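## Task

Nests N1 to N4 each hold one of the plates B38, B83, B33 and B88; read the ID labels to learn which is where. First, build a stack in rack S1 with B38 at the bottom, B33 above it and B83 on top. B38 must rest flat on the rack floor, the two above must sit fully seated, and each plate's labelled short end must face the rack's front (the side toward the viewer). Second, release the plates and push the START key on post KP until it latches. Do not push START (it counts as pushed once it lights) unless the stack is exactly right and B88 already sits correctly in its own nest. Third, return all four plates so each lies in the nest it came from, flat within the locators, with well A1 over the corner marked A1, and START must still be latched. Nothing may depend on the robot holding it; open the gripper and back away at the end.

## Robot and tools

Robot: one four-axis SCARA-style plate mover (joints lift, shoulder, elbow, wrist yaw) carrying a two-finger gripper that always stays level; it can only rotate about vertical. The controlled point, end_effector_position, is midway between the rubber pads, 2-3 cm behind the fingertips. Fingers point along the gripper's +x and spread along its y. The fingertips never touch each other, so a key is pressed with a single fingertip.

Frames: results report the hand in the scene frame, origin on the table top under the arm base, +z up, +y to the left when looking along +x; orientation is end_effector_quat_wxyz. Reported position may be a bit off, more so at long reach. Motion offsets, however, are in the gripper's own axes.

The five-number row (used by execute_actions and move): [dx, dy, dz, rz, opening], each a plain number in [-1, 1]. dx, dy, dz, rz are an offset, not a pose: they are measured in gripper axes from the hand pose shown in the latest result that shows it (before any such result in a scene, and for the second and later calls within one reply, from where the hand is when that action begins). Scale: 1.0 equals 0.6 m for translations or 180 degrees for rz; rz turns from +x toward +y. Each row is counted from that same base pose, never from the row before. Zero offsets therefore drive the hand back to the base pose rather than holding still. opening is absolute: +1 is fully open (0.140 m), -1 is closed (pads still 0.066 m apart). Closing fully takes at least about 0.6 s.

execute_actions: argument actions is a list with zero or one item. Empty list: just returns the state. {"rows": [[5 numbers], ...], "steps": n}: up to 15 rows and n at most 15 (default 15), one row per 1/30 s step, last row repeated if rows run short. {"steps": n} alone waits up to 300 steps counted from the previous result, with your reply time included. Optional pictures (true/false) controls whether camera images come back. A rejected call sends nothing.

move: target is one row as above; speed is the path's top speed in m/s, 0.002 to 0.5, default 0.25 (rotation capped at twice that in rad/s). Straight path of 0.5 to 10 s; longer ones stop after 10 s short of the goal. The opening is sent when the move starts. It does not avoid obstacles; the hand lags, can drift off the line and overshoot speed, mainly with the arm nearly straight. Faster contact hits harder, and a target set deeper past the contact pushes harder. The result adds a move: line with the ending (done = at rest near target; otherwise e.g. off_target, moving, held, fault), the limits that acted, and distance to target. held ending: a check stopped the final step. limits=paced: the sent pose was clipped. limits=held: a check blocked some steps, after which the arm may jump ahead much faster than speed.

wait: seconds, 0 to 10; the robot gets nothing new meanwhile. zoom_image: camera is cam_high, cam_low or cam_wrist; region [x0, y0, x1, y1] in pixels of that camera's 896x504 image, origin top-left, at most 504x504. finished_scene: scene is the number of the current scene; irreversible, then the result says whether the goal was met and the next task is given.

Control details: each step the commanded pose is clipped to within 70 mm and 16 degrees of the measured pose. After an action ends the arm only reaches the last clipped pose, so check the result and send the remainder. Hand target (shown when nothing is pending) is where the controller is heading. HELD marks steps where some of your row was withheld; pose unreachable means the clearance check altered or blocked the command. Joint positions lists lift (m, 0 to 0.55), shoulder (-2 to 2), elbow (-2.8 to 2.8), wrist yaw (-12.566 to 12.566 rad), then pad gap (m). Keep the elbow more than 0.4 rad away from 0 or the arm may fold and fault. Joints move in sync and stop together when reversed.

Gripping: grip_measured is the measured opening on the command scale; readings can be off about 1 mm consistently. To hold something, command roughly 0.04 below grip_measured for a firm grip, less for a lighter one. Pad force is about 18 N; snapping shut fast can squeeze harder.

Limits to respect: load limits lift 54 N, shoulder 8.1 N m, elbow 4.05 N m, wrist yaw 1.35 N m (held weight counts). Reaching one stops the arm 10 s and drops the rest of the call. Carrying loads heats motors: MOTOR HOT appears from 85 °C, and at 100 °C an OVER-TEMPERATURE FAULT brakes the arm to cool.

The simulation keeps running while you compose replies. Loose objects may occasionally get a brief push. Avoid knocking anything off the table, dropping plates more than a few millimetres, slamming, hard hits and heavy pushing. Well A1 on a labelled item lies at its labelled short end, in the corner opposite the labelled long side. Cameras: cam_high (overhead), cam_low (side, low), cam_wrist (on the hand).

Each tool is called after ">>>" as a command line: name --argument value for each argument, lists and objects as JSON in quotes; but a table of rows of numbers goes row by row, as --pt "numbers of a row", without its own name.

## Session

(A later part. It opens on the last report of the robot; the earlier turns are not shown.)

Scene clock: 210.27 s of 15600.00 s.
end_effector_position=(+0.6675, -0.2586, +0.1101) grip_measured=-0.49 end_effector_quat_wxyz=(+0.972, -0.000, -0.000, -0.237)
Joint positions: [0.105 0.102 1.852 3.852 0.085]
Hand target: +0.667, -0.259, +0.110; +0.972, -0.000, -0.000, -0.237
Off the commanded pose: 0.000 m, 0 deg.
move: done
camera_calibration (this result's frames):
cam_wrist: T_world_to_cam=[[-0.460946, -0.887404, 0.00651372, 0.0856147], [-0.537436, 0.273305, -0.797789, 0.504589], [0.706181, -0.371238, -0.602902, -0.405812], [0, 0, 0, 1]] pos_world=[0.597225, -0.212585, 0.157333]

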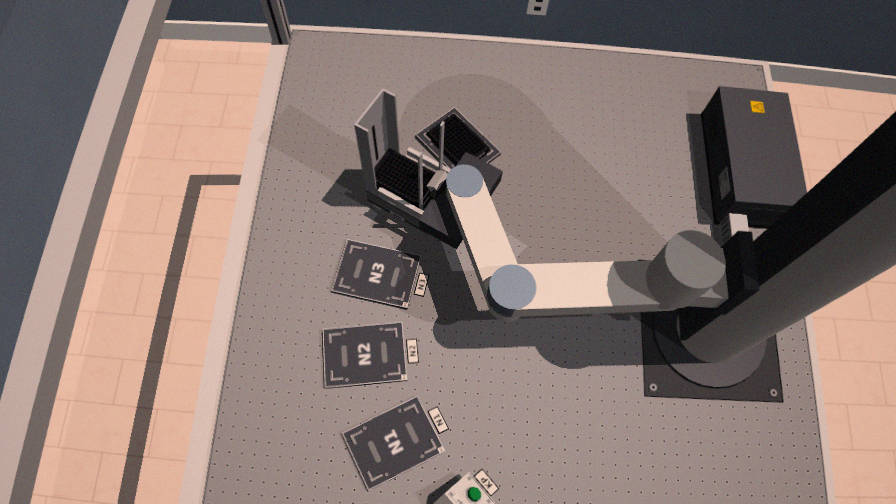

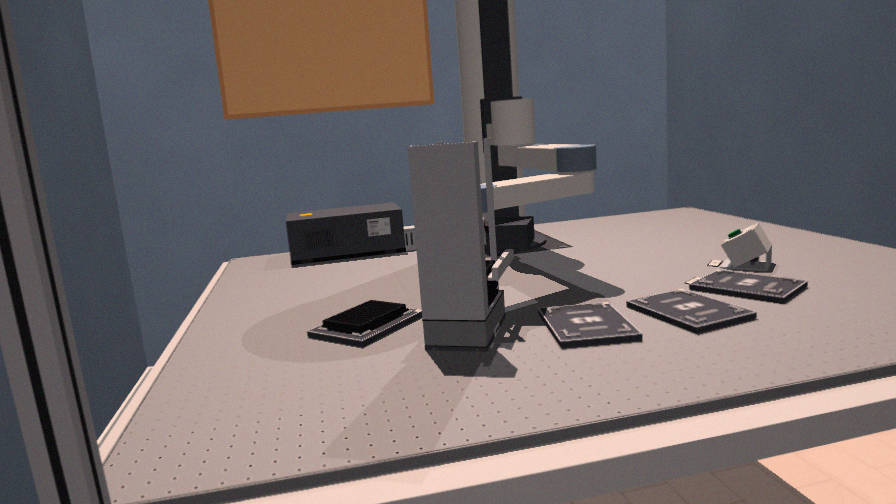

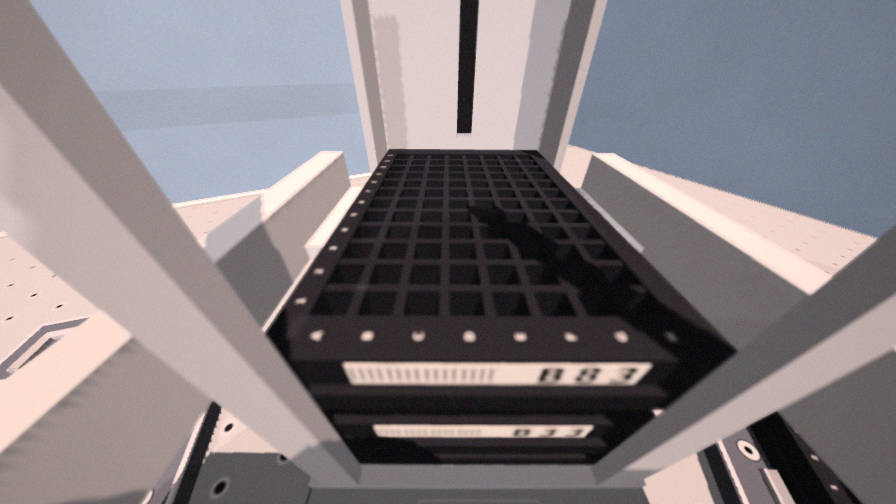

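>>> move --target '[0,0,-0.022,0,-0.6]' --speed 0.006

>>> move --target '[0,0,0,0,0.2]'

>>> move --target '[-0.283,0,0,0,0.2]' --speed 0.1

Scene clock: 228.20 s of 15600.00 s.
end_effector_position=(+0.6675, -0.2586, +0.0970) grip_measured=-0.49 end_effector_quat_wxyz=(+0.972, -0.000, -0.000, -0.237)
Joint positions: [0.092 0.102 1.852 3.851 0.085]
Hand target: +0.668, -0.259, +0.097; +0.972, -0.000, -0.000, -0.237
Off the commanded pose: 0.000 m, 0 deg.
After step 90, 12.50 s passed at rest.
move: done
camera_calibration (this result's frames):
cam_wrist: T_world_to_cam=[[-0.46096, -0.887397, 0.00651372, 0.0857099], [-0.537432, 0.273314, -0.797789, 0.494107], [0.706175, -0.37125, -0.602902, -0.413778], [0, 0, 0, 1]] pos_world=[0.597257, -0.212602, 0.144167]

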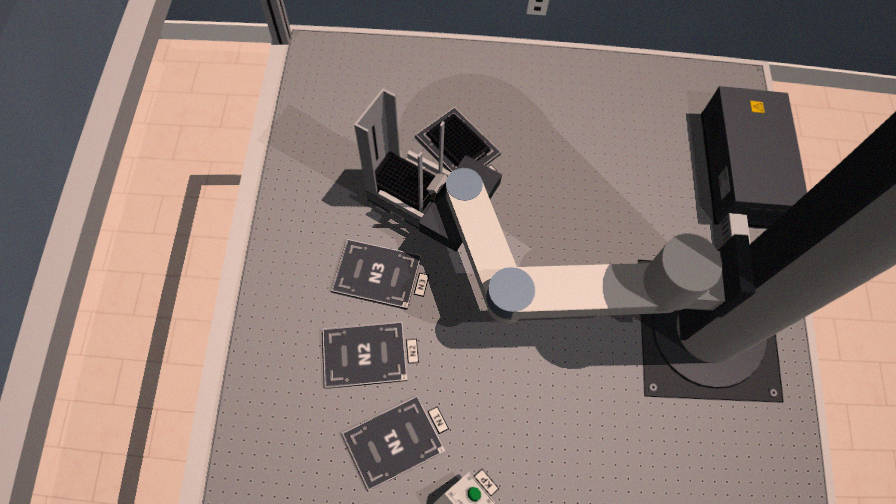

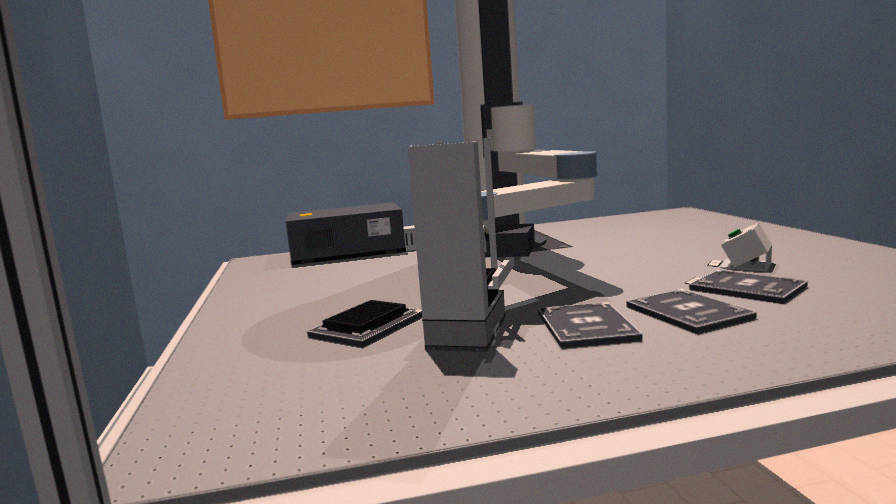

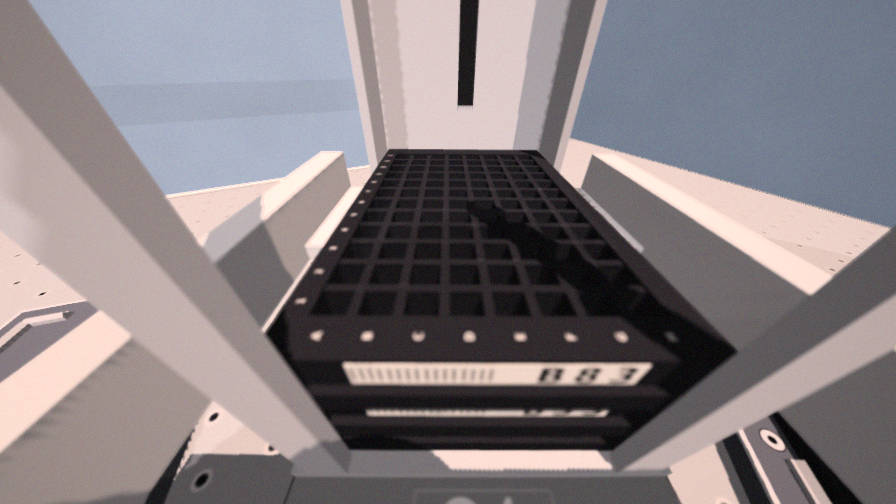

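Scene clock: 228.70 s of 15600.00 s.
end_effector_position=(+0.6675, -0.2586, +0.0970) grip_measured=+0.20 end_effector_quat_wxyz=(+0.972, -0.000, -0.000, -0.237)
Joint positions: [0.092 0.102 1.852 3.851 0.11 ]
Hand target: +0.668, -0.259, +0.097; +0.972, -0.000, -0.000, -0.237
Off the commanded pose: 0.000 m, 0 deg.
move: done
camera_calibration (this result's frames):
cam_wrist: T_world_to_cam=[[-0.460938, -0.887408, 0.00651372, 0.0857002], [-0.537438, 0.2733, -0.797789, 0.49411], [0.706184, -0.371232, -0.602902, -0.413782], [0, 0, 0, 1]] pos_world=[0.597263, -0.212599, 0.144167]

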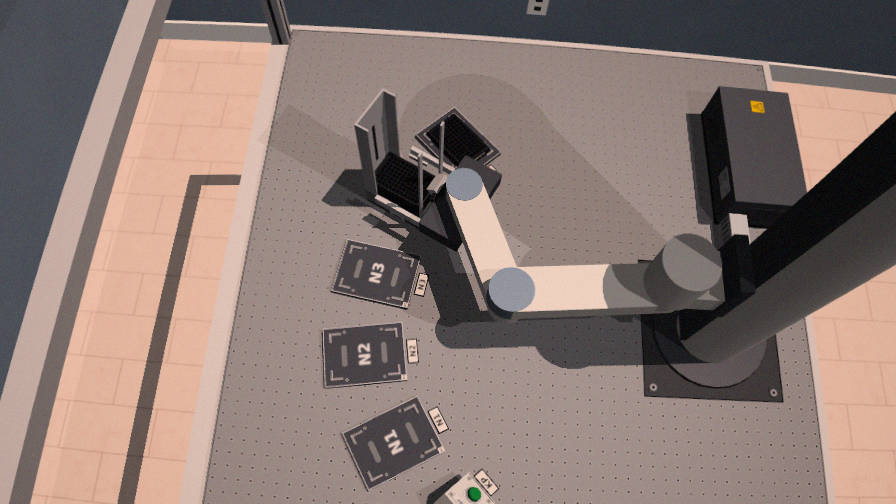

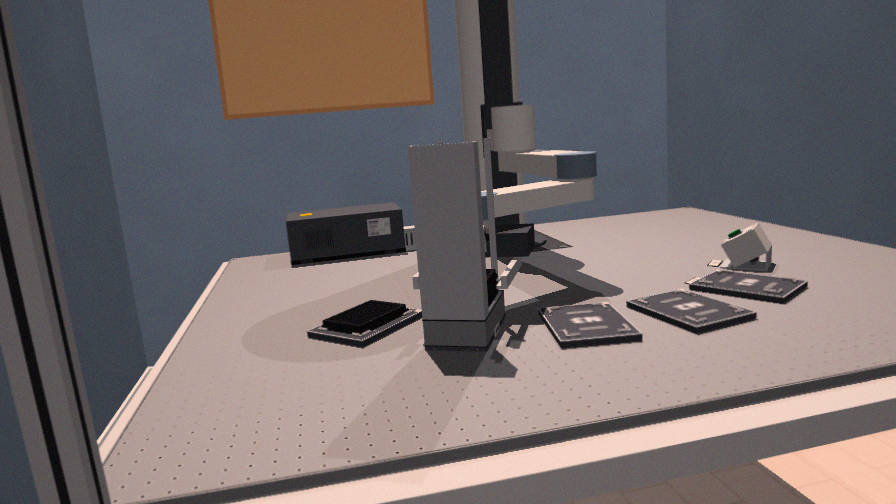

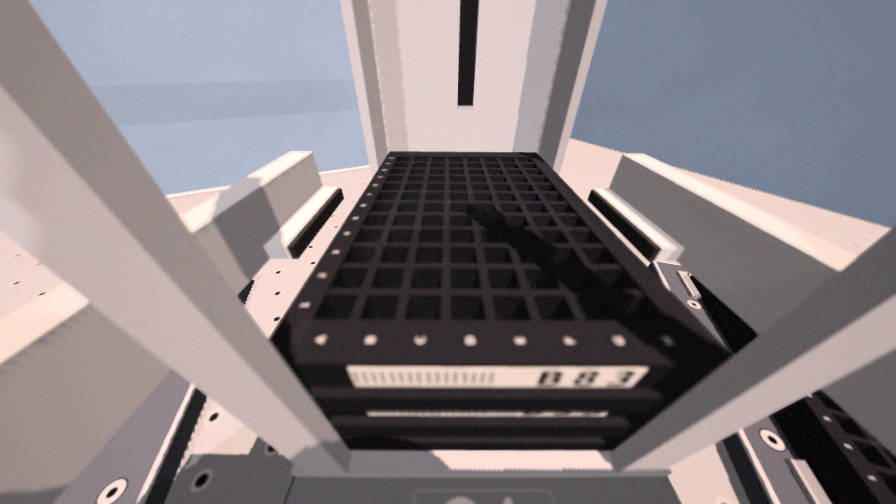

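Scene clock: 230.70 s of 15600.00 s.
end_effector_position=(+0.5167, -0.1806, +0.0970) grip_measured=+0.20 end_effector_quat_wxyz=(+0.972, -0.000, -0.000, -0.237)
Joint positions: [0.092 0.448 0.977 4.38  0.11 ]
Hand target: +0.517, -0.181, +0.097; +0.972, -0.000, -0.000, -0.237
Off the commanded pose: 0.000 m, 0 deg.
move: done
camera_calibration (this result's frames):
cam_wrist: T_world_to_cam=[[-0.461245, -0.887249, 0.00651372, 0.0855927], [-0.537344, 0.273486, -0.797789, 0.391709], [0.706056, -0.371476, -0.602902, -0.278282], [0, 0, 0, 1]] pos_world=[0.446444, -0.13456, 0.144167]

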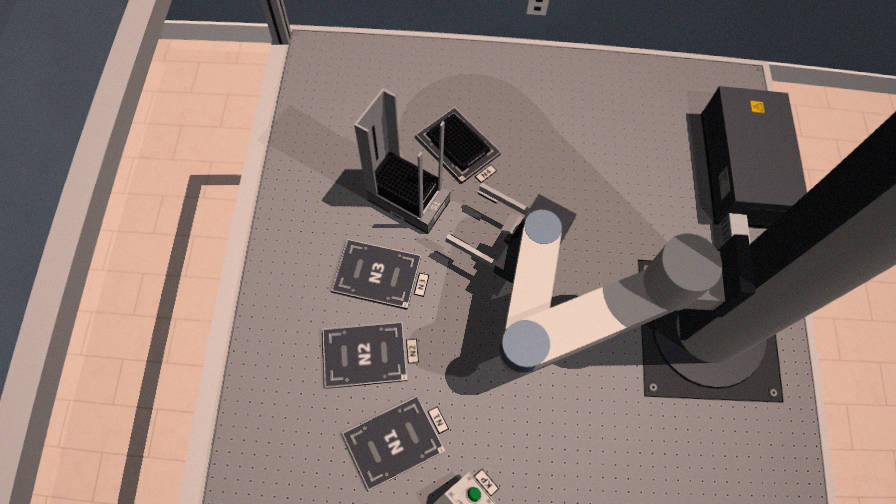

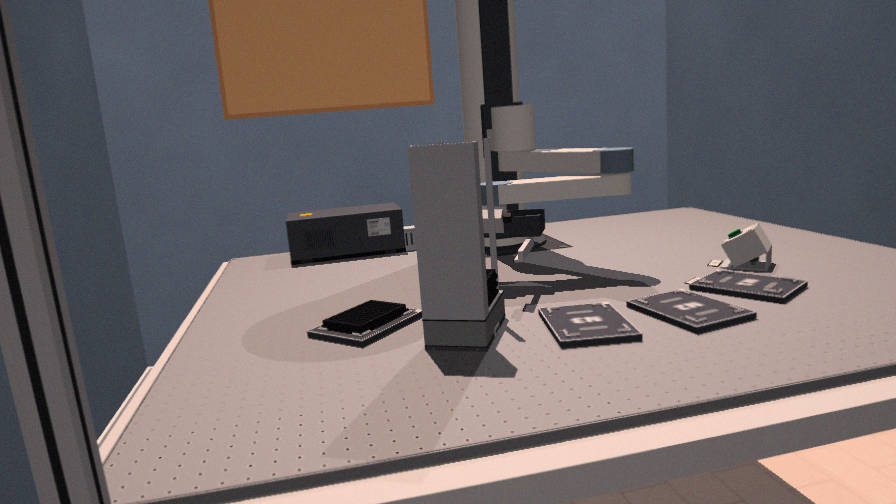

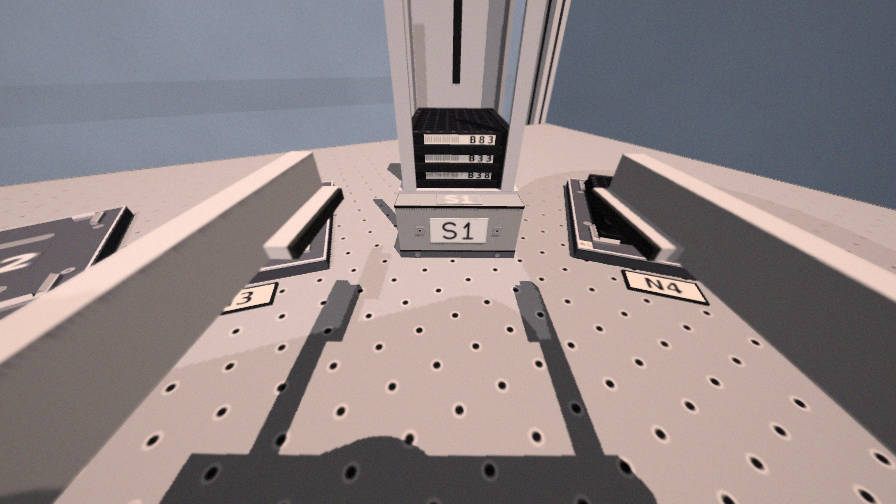

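>>> move --target '[-0.5,0.655,0.07,0.43,-1]'

Scene clock: 238.87 s of 15600.00 s.
end_effector_position=(+0.4311, +0.3066, +0.1389) grip_measured=-1.00 end_effector_quat_wxyz=(+0.906, -0.000, -0.000, +0.423)
Joint positions: [0.134 1.795 1.035 4.327 0.066]
Hand target: +0.431, +0.306, +0.139; +0.906, -0.000, -0.000, +0.423
Off the commanded pose: 0.000 m, 0 deg.
After step 90, 2.10 s passed at rest.
move: done
camera_calibration (this result's frames):
cam_wrist: T_world_to_cam=[[0.765614, -0.643268, 0.00651372, -0.125655], [-0.383865, -0.464952, -0.797789, 0.406203], [0.51622, 0.608297, -0.602902, -0.230116], [0, 0, 0, 1]] pos_world=[0.370921, 0.248015, 0.186145]

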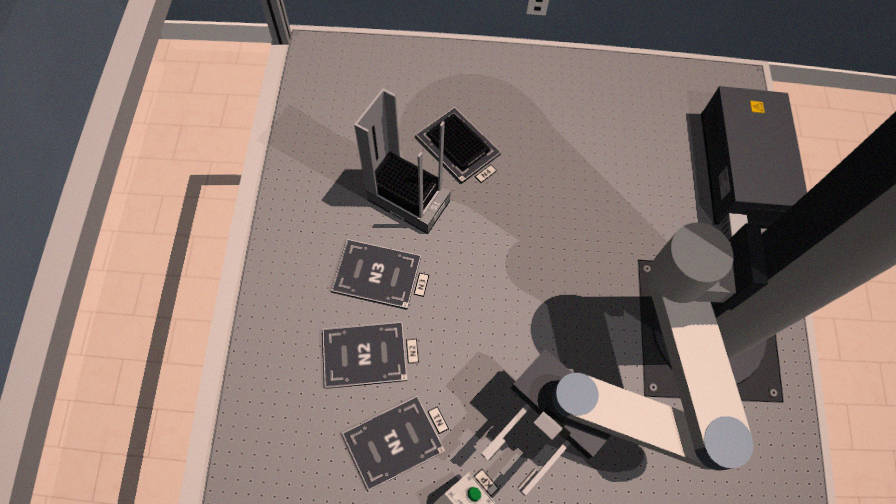

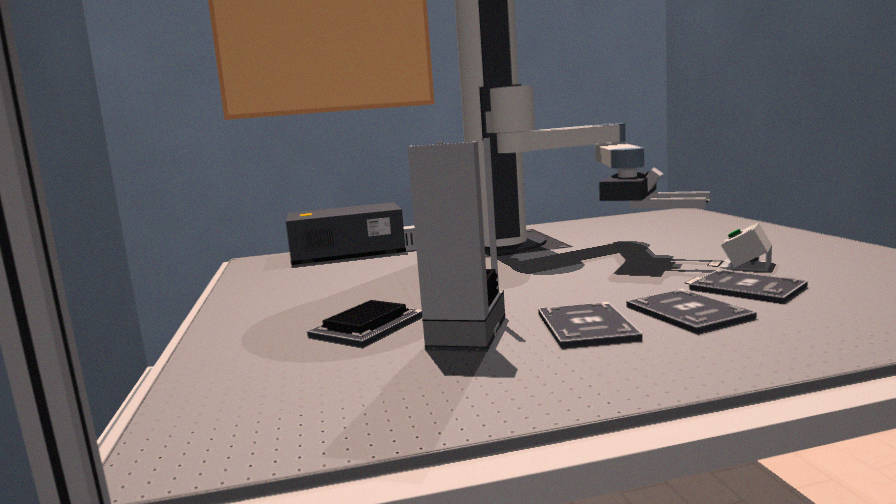

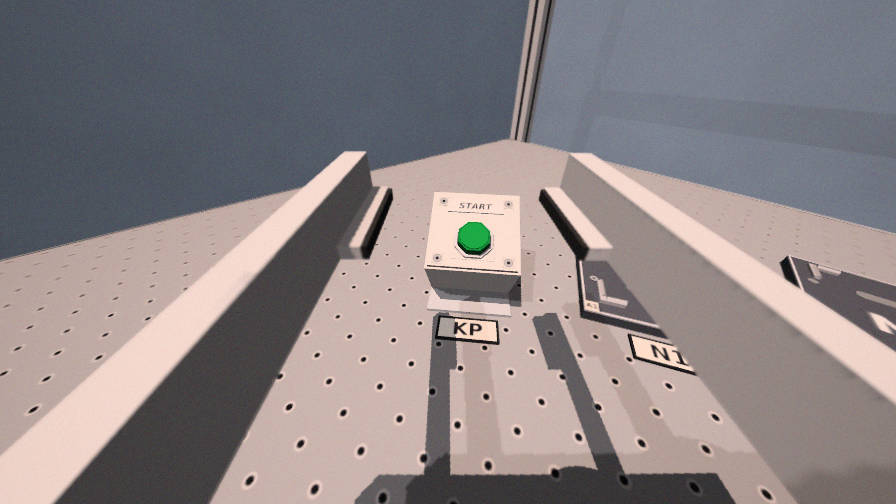

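>>> move --target '[0,-0.09,-0.07,0,-1]'

Scene clock: 242.90 s of 15600.00 s.
end_effector_position=(+0.4726, +0.2718, +0.0969) grip_measured=-1.00 end_effector_quat_wxyz=(+0.906, -0.000, -0.000, +0.423)
Joint positions: [0.092 1.581 1.059 4.516 0.066]
Hand target: +0.472, +0.272, +0.097; +0.906, -0.000, -0.000, +0.423
Off the commanded pose: 0.000 m, 0 deg.
After step 90, 0.27 s passed at rest.
move: done
camera_calibration (this result's frames):
cam_wrist: T_world_to_cam=[[0.765267, -0.64368, 0.00651372, -0.17925], [-0.384115, -0.464746, -0.797789, 0.372446], [0.516548, 0.60802, -0.602902, -0.255799], [0, 0, 0, 1]] pos_world=[0.412369, 0.213245, 0.144079]

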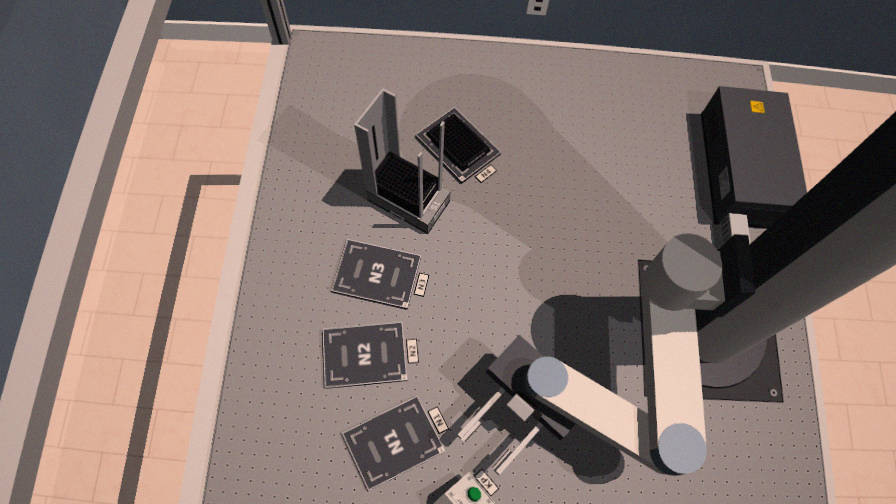

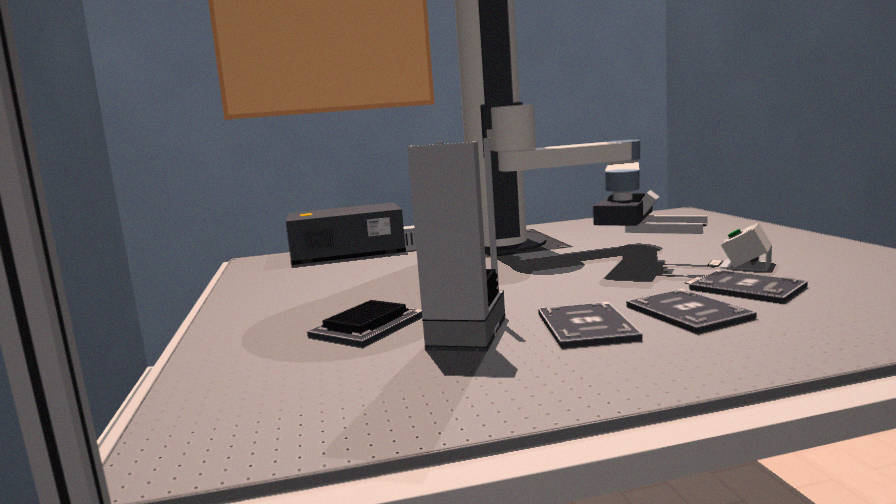

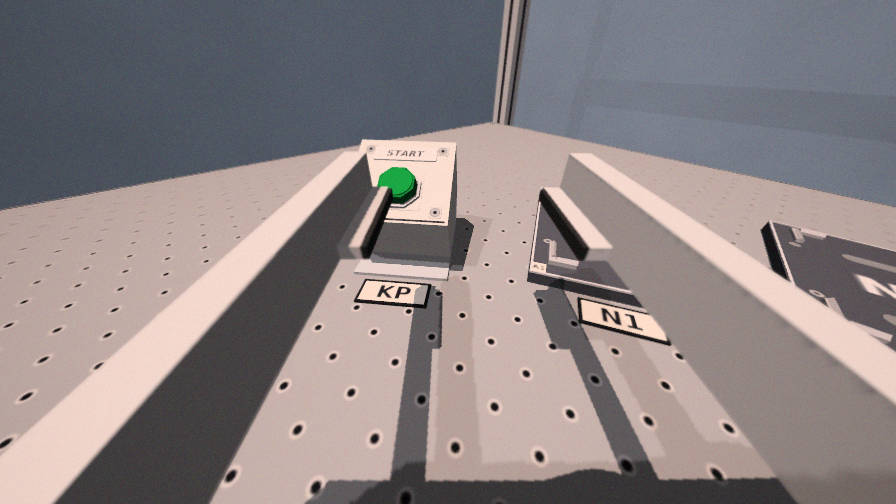

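>>> move --target '[0.088,0,0,0,-1]' --speed 0.08

>>> move --target '[0,0,-0.025,0,-1]' --speed 0.008

Scene clock: 247.20 s of 15600.00 s.
end_effector_position=(+0.5064, +0.3123, +0.0969) grip_measured=-1.00 end_effector_quat_wxyz=(+0.906, -0.000, -0.000, +0.423)
Joint positions: [0.092 1.523 1.302 4.331 0.066]
Hand target: +0.507, +0.312, +0.097; +0.906, -0.000, -0.000, +0.423
Off the commanded pose: 0.000 m, 0 deg.
After step 90, 0.37 s passed at rest.
move: done
camera_calibration (this result's frames):
cam_wrist: T_world_to_cam=[[0.765577, -0.643311, 0.00651372, -0.179327], [-0.383892, -0.464931, -0.797789, 0.404247], [0.516255, 0.608268, -0.602902, -0.297878], [0, 0, 0, 1]] pos_world=[0.446257, 0.253773, 0.14408]

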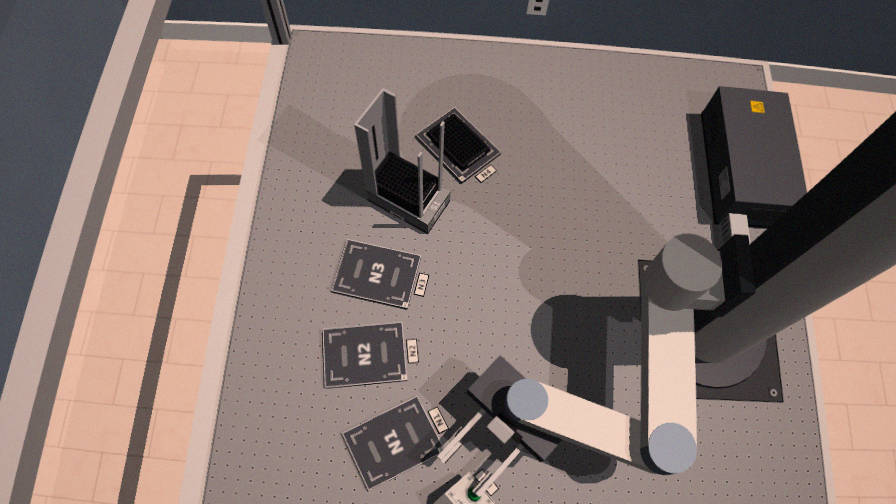

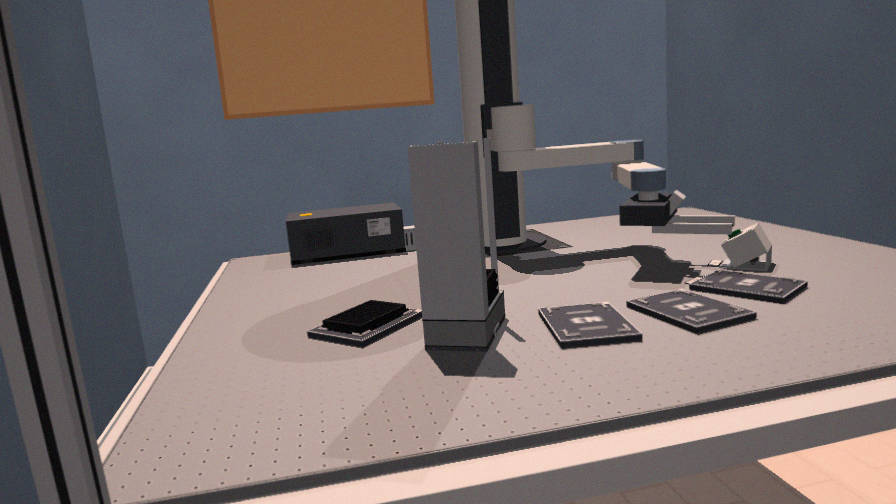

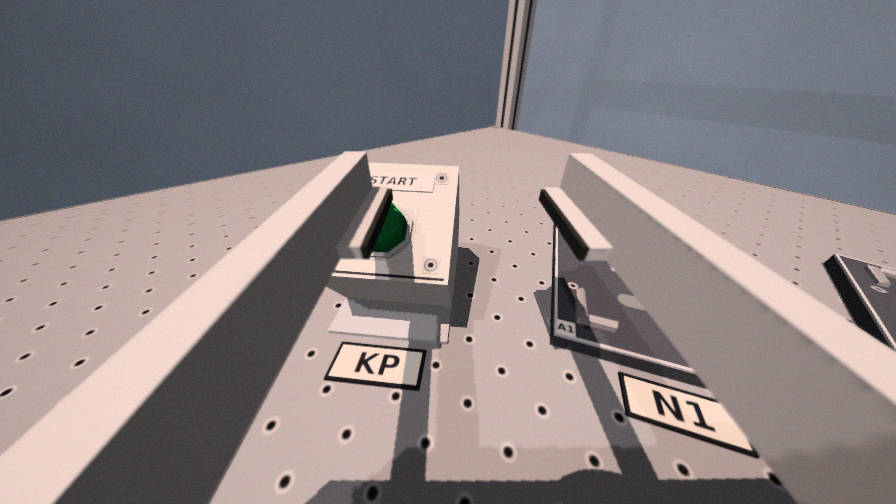

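Scene clock: 249.30 s of 15600.00 s.
end_effector_position=(+0.5064, +0.3123, +0.0820) grip_measured=-1.00 end_effector_quat_wxyz=(+0.906, -0.000, -0.000, +0.423)
Joint positions: [0.077 1.523 1.302 4.331 0.066]
Hand target: +0.506, +0.312, +0.082; +0.906, -0.000, -0.000, +0.423
Off the commanded pose: 0.000 m, 0 deg.
move: done
camera_calibration (this result's frames):
cam_wrist: T_world_to_cam=[[0.765537, -0.643359, 0.00651372, -0.179209], [-0.383921, -0.464907, -0.797789, 0.392406], [0.516293, 0.608236, -0.602902, -0.306823], [0, 0, 0, 1]] pos_world=[0.446255, 0.253757, 0.129241]

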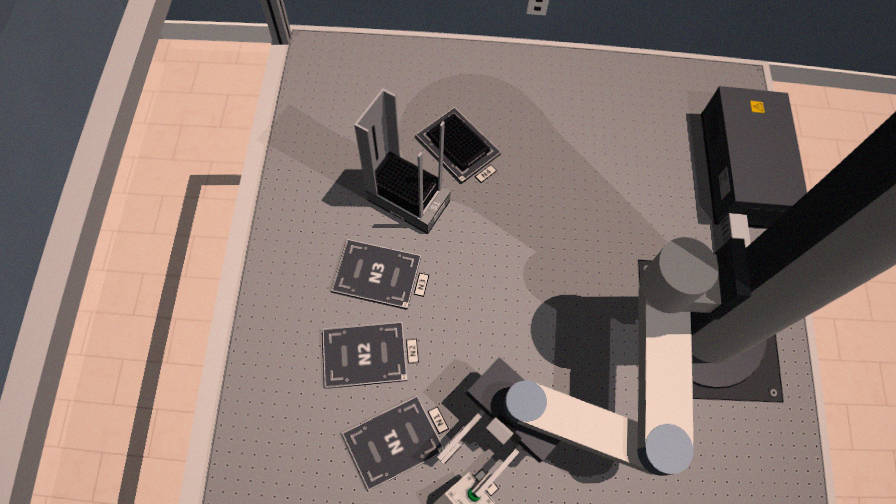

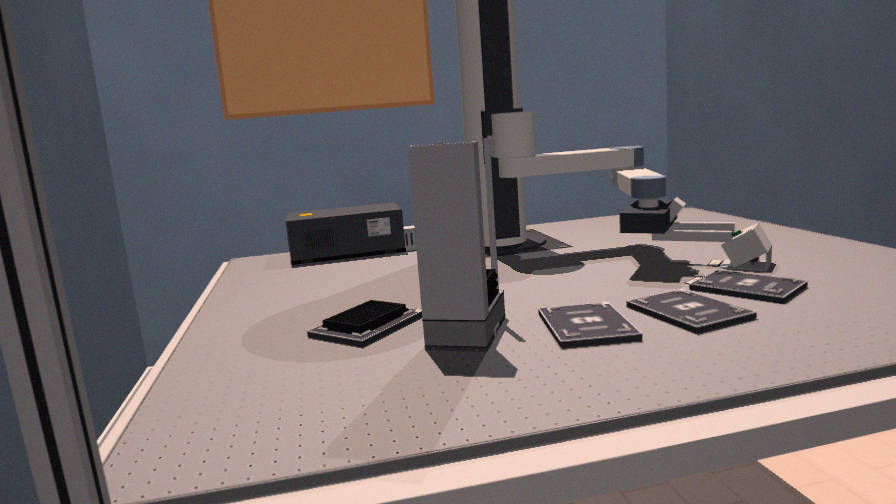

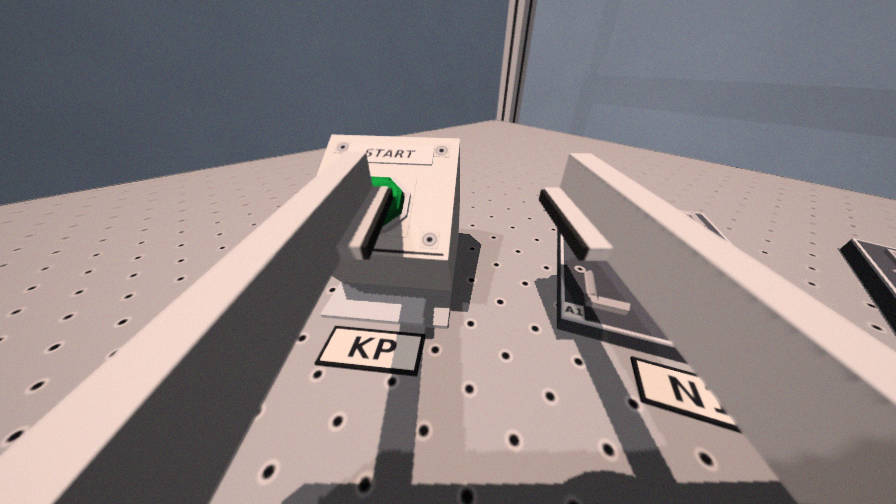

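>>> move --target '[0.006,0,-0.01,0,-1]' --speed 0.006

Scene clock: 262.60 s of 15600.00 s.
end_effector_position=(+0.5078, +0.3136, +0.0787) grip_measured=-1.00 end_effector_quat_wxyz=(+0.906, -0.000, -0.000, +0.424)
Joint positions: [0.074 1.519 1.312 4.328 0.066]
Hand target: +0.508, +0.314, +0.078; +0.906, -0.000, -0.000, +0.423
Off the commanded pose: 0.003 m, 0 deg.
TORQUE FAULT: the external load on joint 1 (lift) reached its load limit, and the arm stopped for 10 seconds. The arm's remaining commands of this call were not run. The arm holds where it stopped, with its grip as last carried out, and accepts commands again: back off and push less far. The arm stops again, at the same cost, whenever a joint's load reaches its limit.
move: fault
camera_calibration (this result's frames):
cam_wrist: T_world_to_cam=[[0.766868, -0.641772, 0.00651372, -0.180606], [-0.382957, -0.465701, -0.797789, 0.390645], [0.515032, 0.609304, -0.602902, -0.310045], [0, 0, 0, 1]] pos_world=[0.447784, 0.254928, 0.125902]

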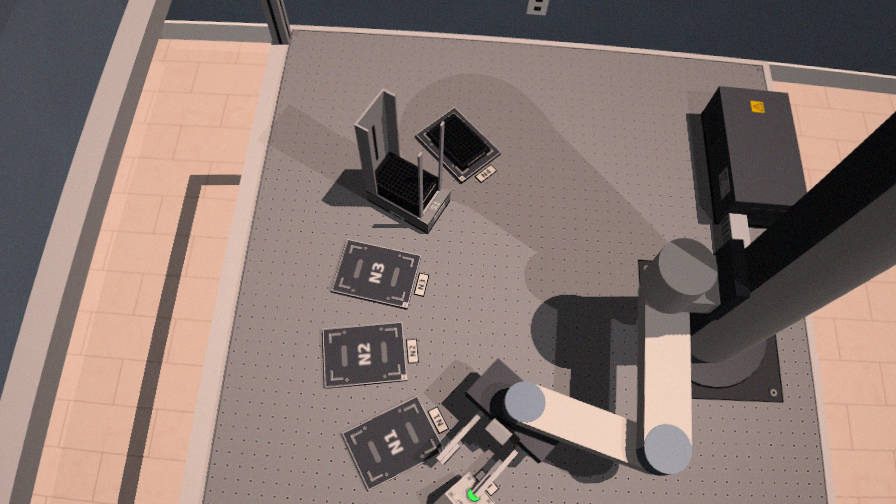

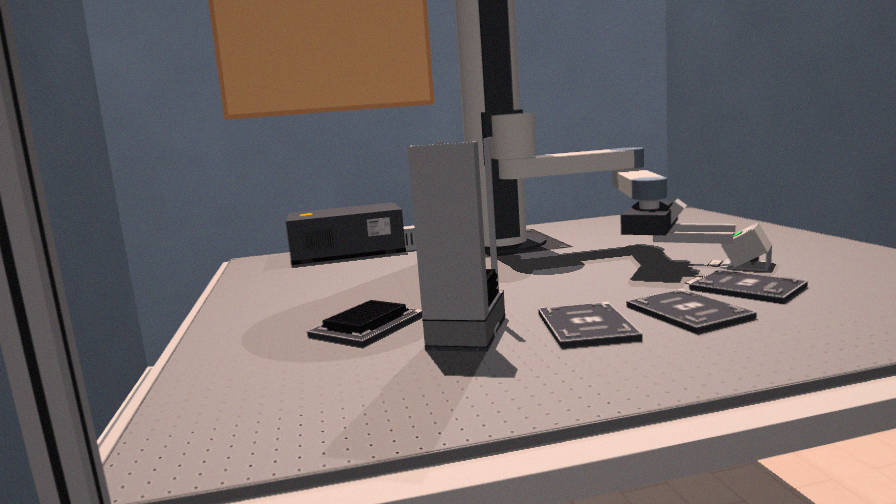

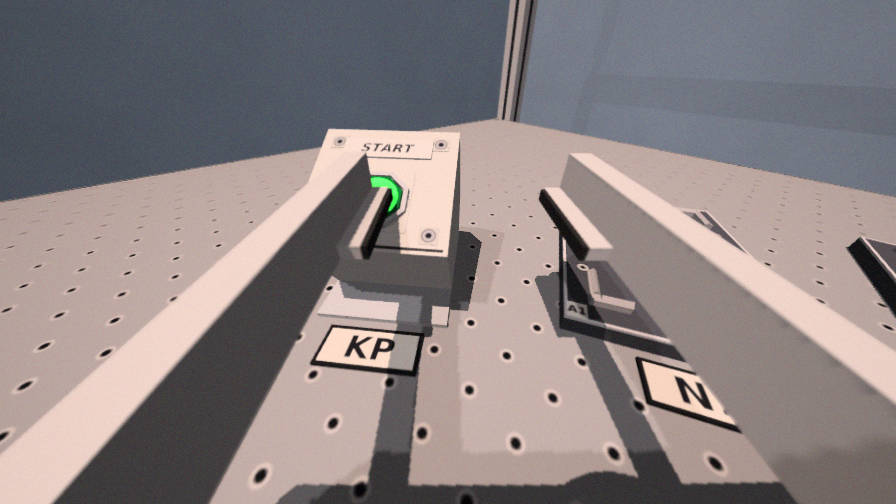

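>>> move --target '[-0.09,0,0.03,0,-1]' --speed 0.1

Scene clock: 266.77 s of 15600.00 s.
end_effector_position=(+0.4733, +0.2721, +0.0968) grip_measured=-1.00 end_effector_quat_wxyz=(+0.906, -0.000, -0.000, +0.423)
Joint positions: [0.092 1.578 1.063 4.517 0.066]
Hand target: +0.473, +0.272, +0.097; +0.906, -0.000, -0.000, +0.424
Off the commanded pose: 0.000 m, 0 deg.
After step 90, 0.30 s passed at rest.
move: done
camera_calibration (this result's frames):
cam_wrist: T_world_to_cam=[[0.766566, -0.642132, 0.00651372, -0.180663], [-0.383176, -0.465521, -0.797789, 0.372531], [0.515318, 0.609062, -0.602902, -0.256118], [0, 0, 0, 1]] pos_world=[0.413217, 0.213403, 0.143963]

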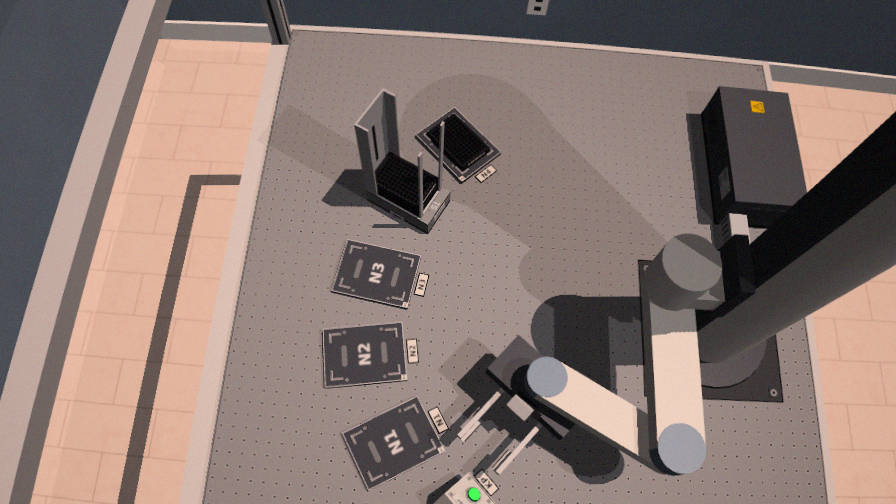

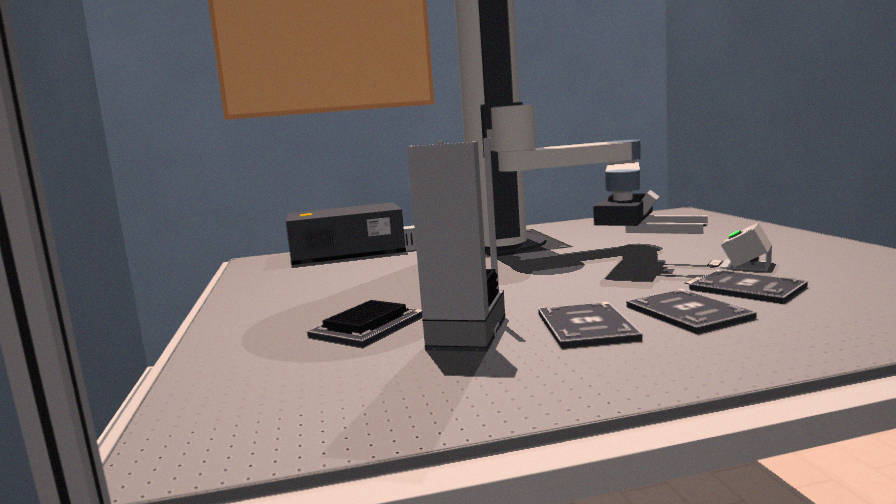

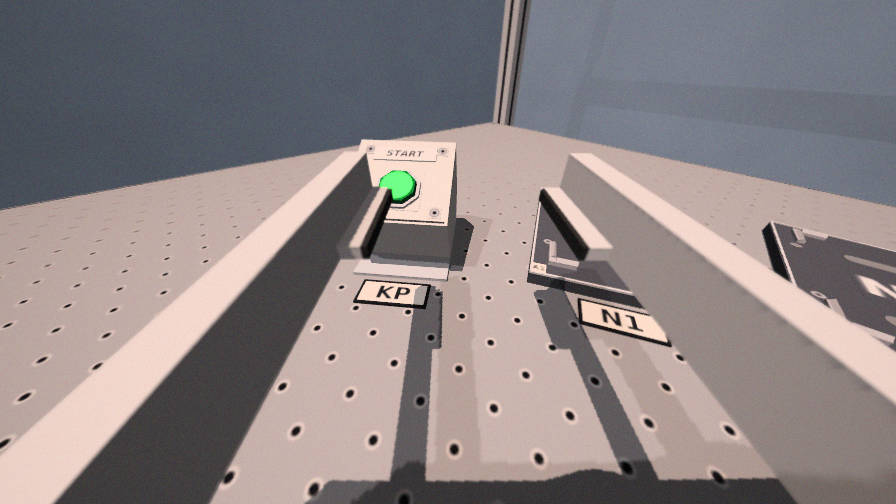

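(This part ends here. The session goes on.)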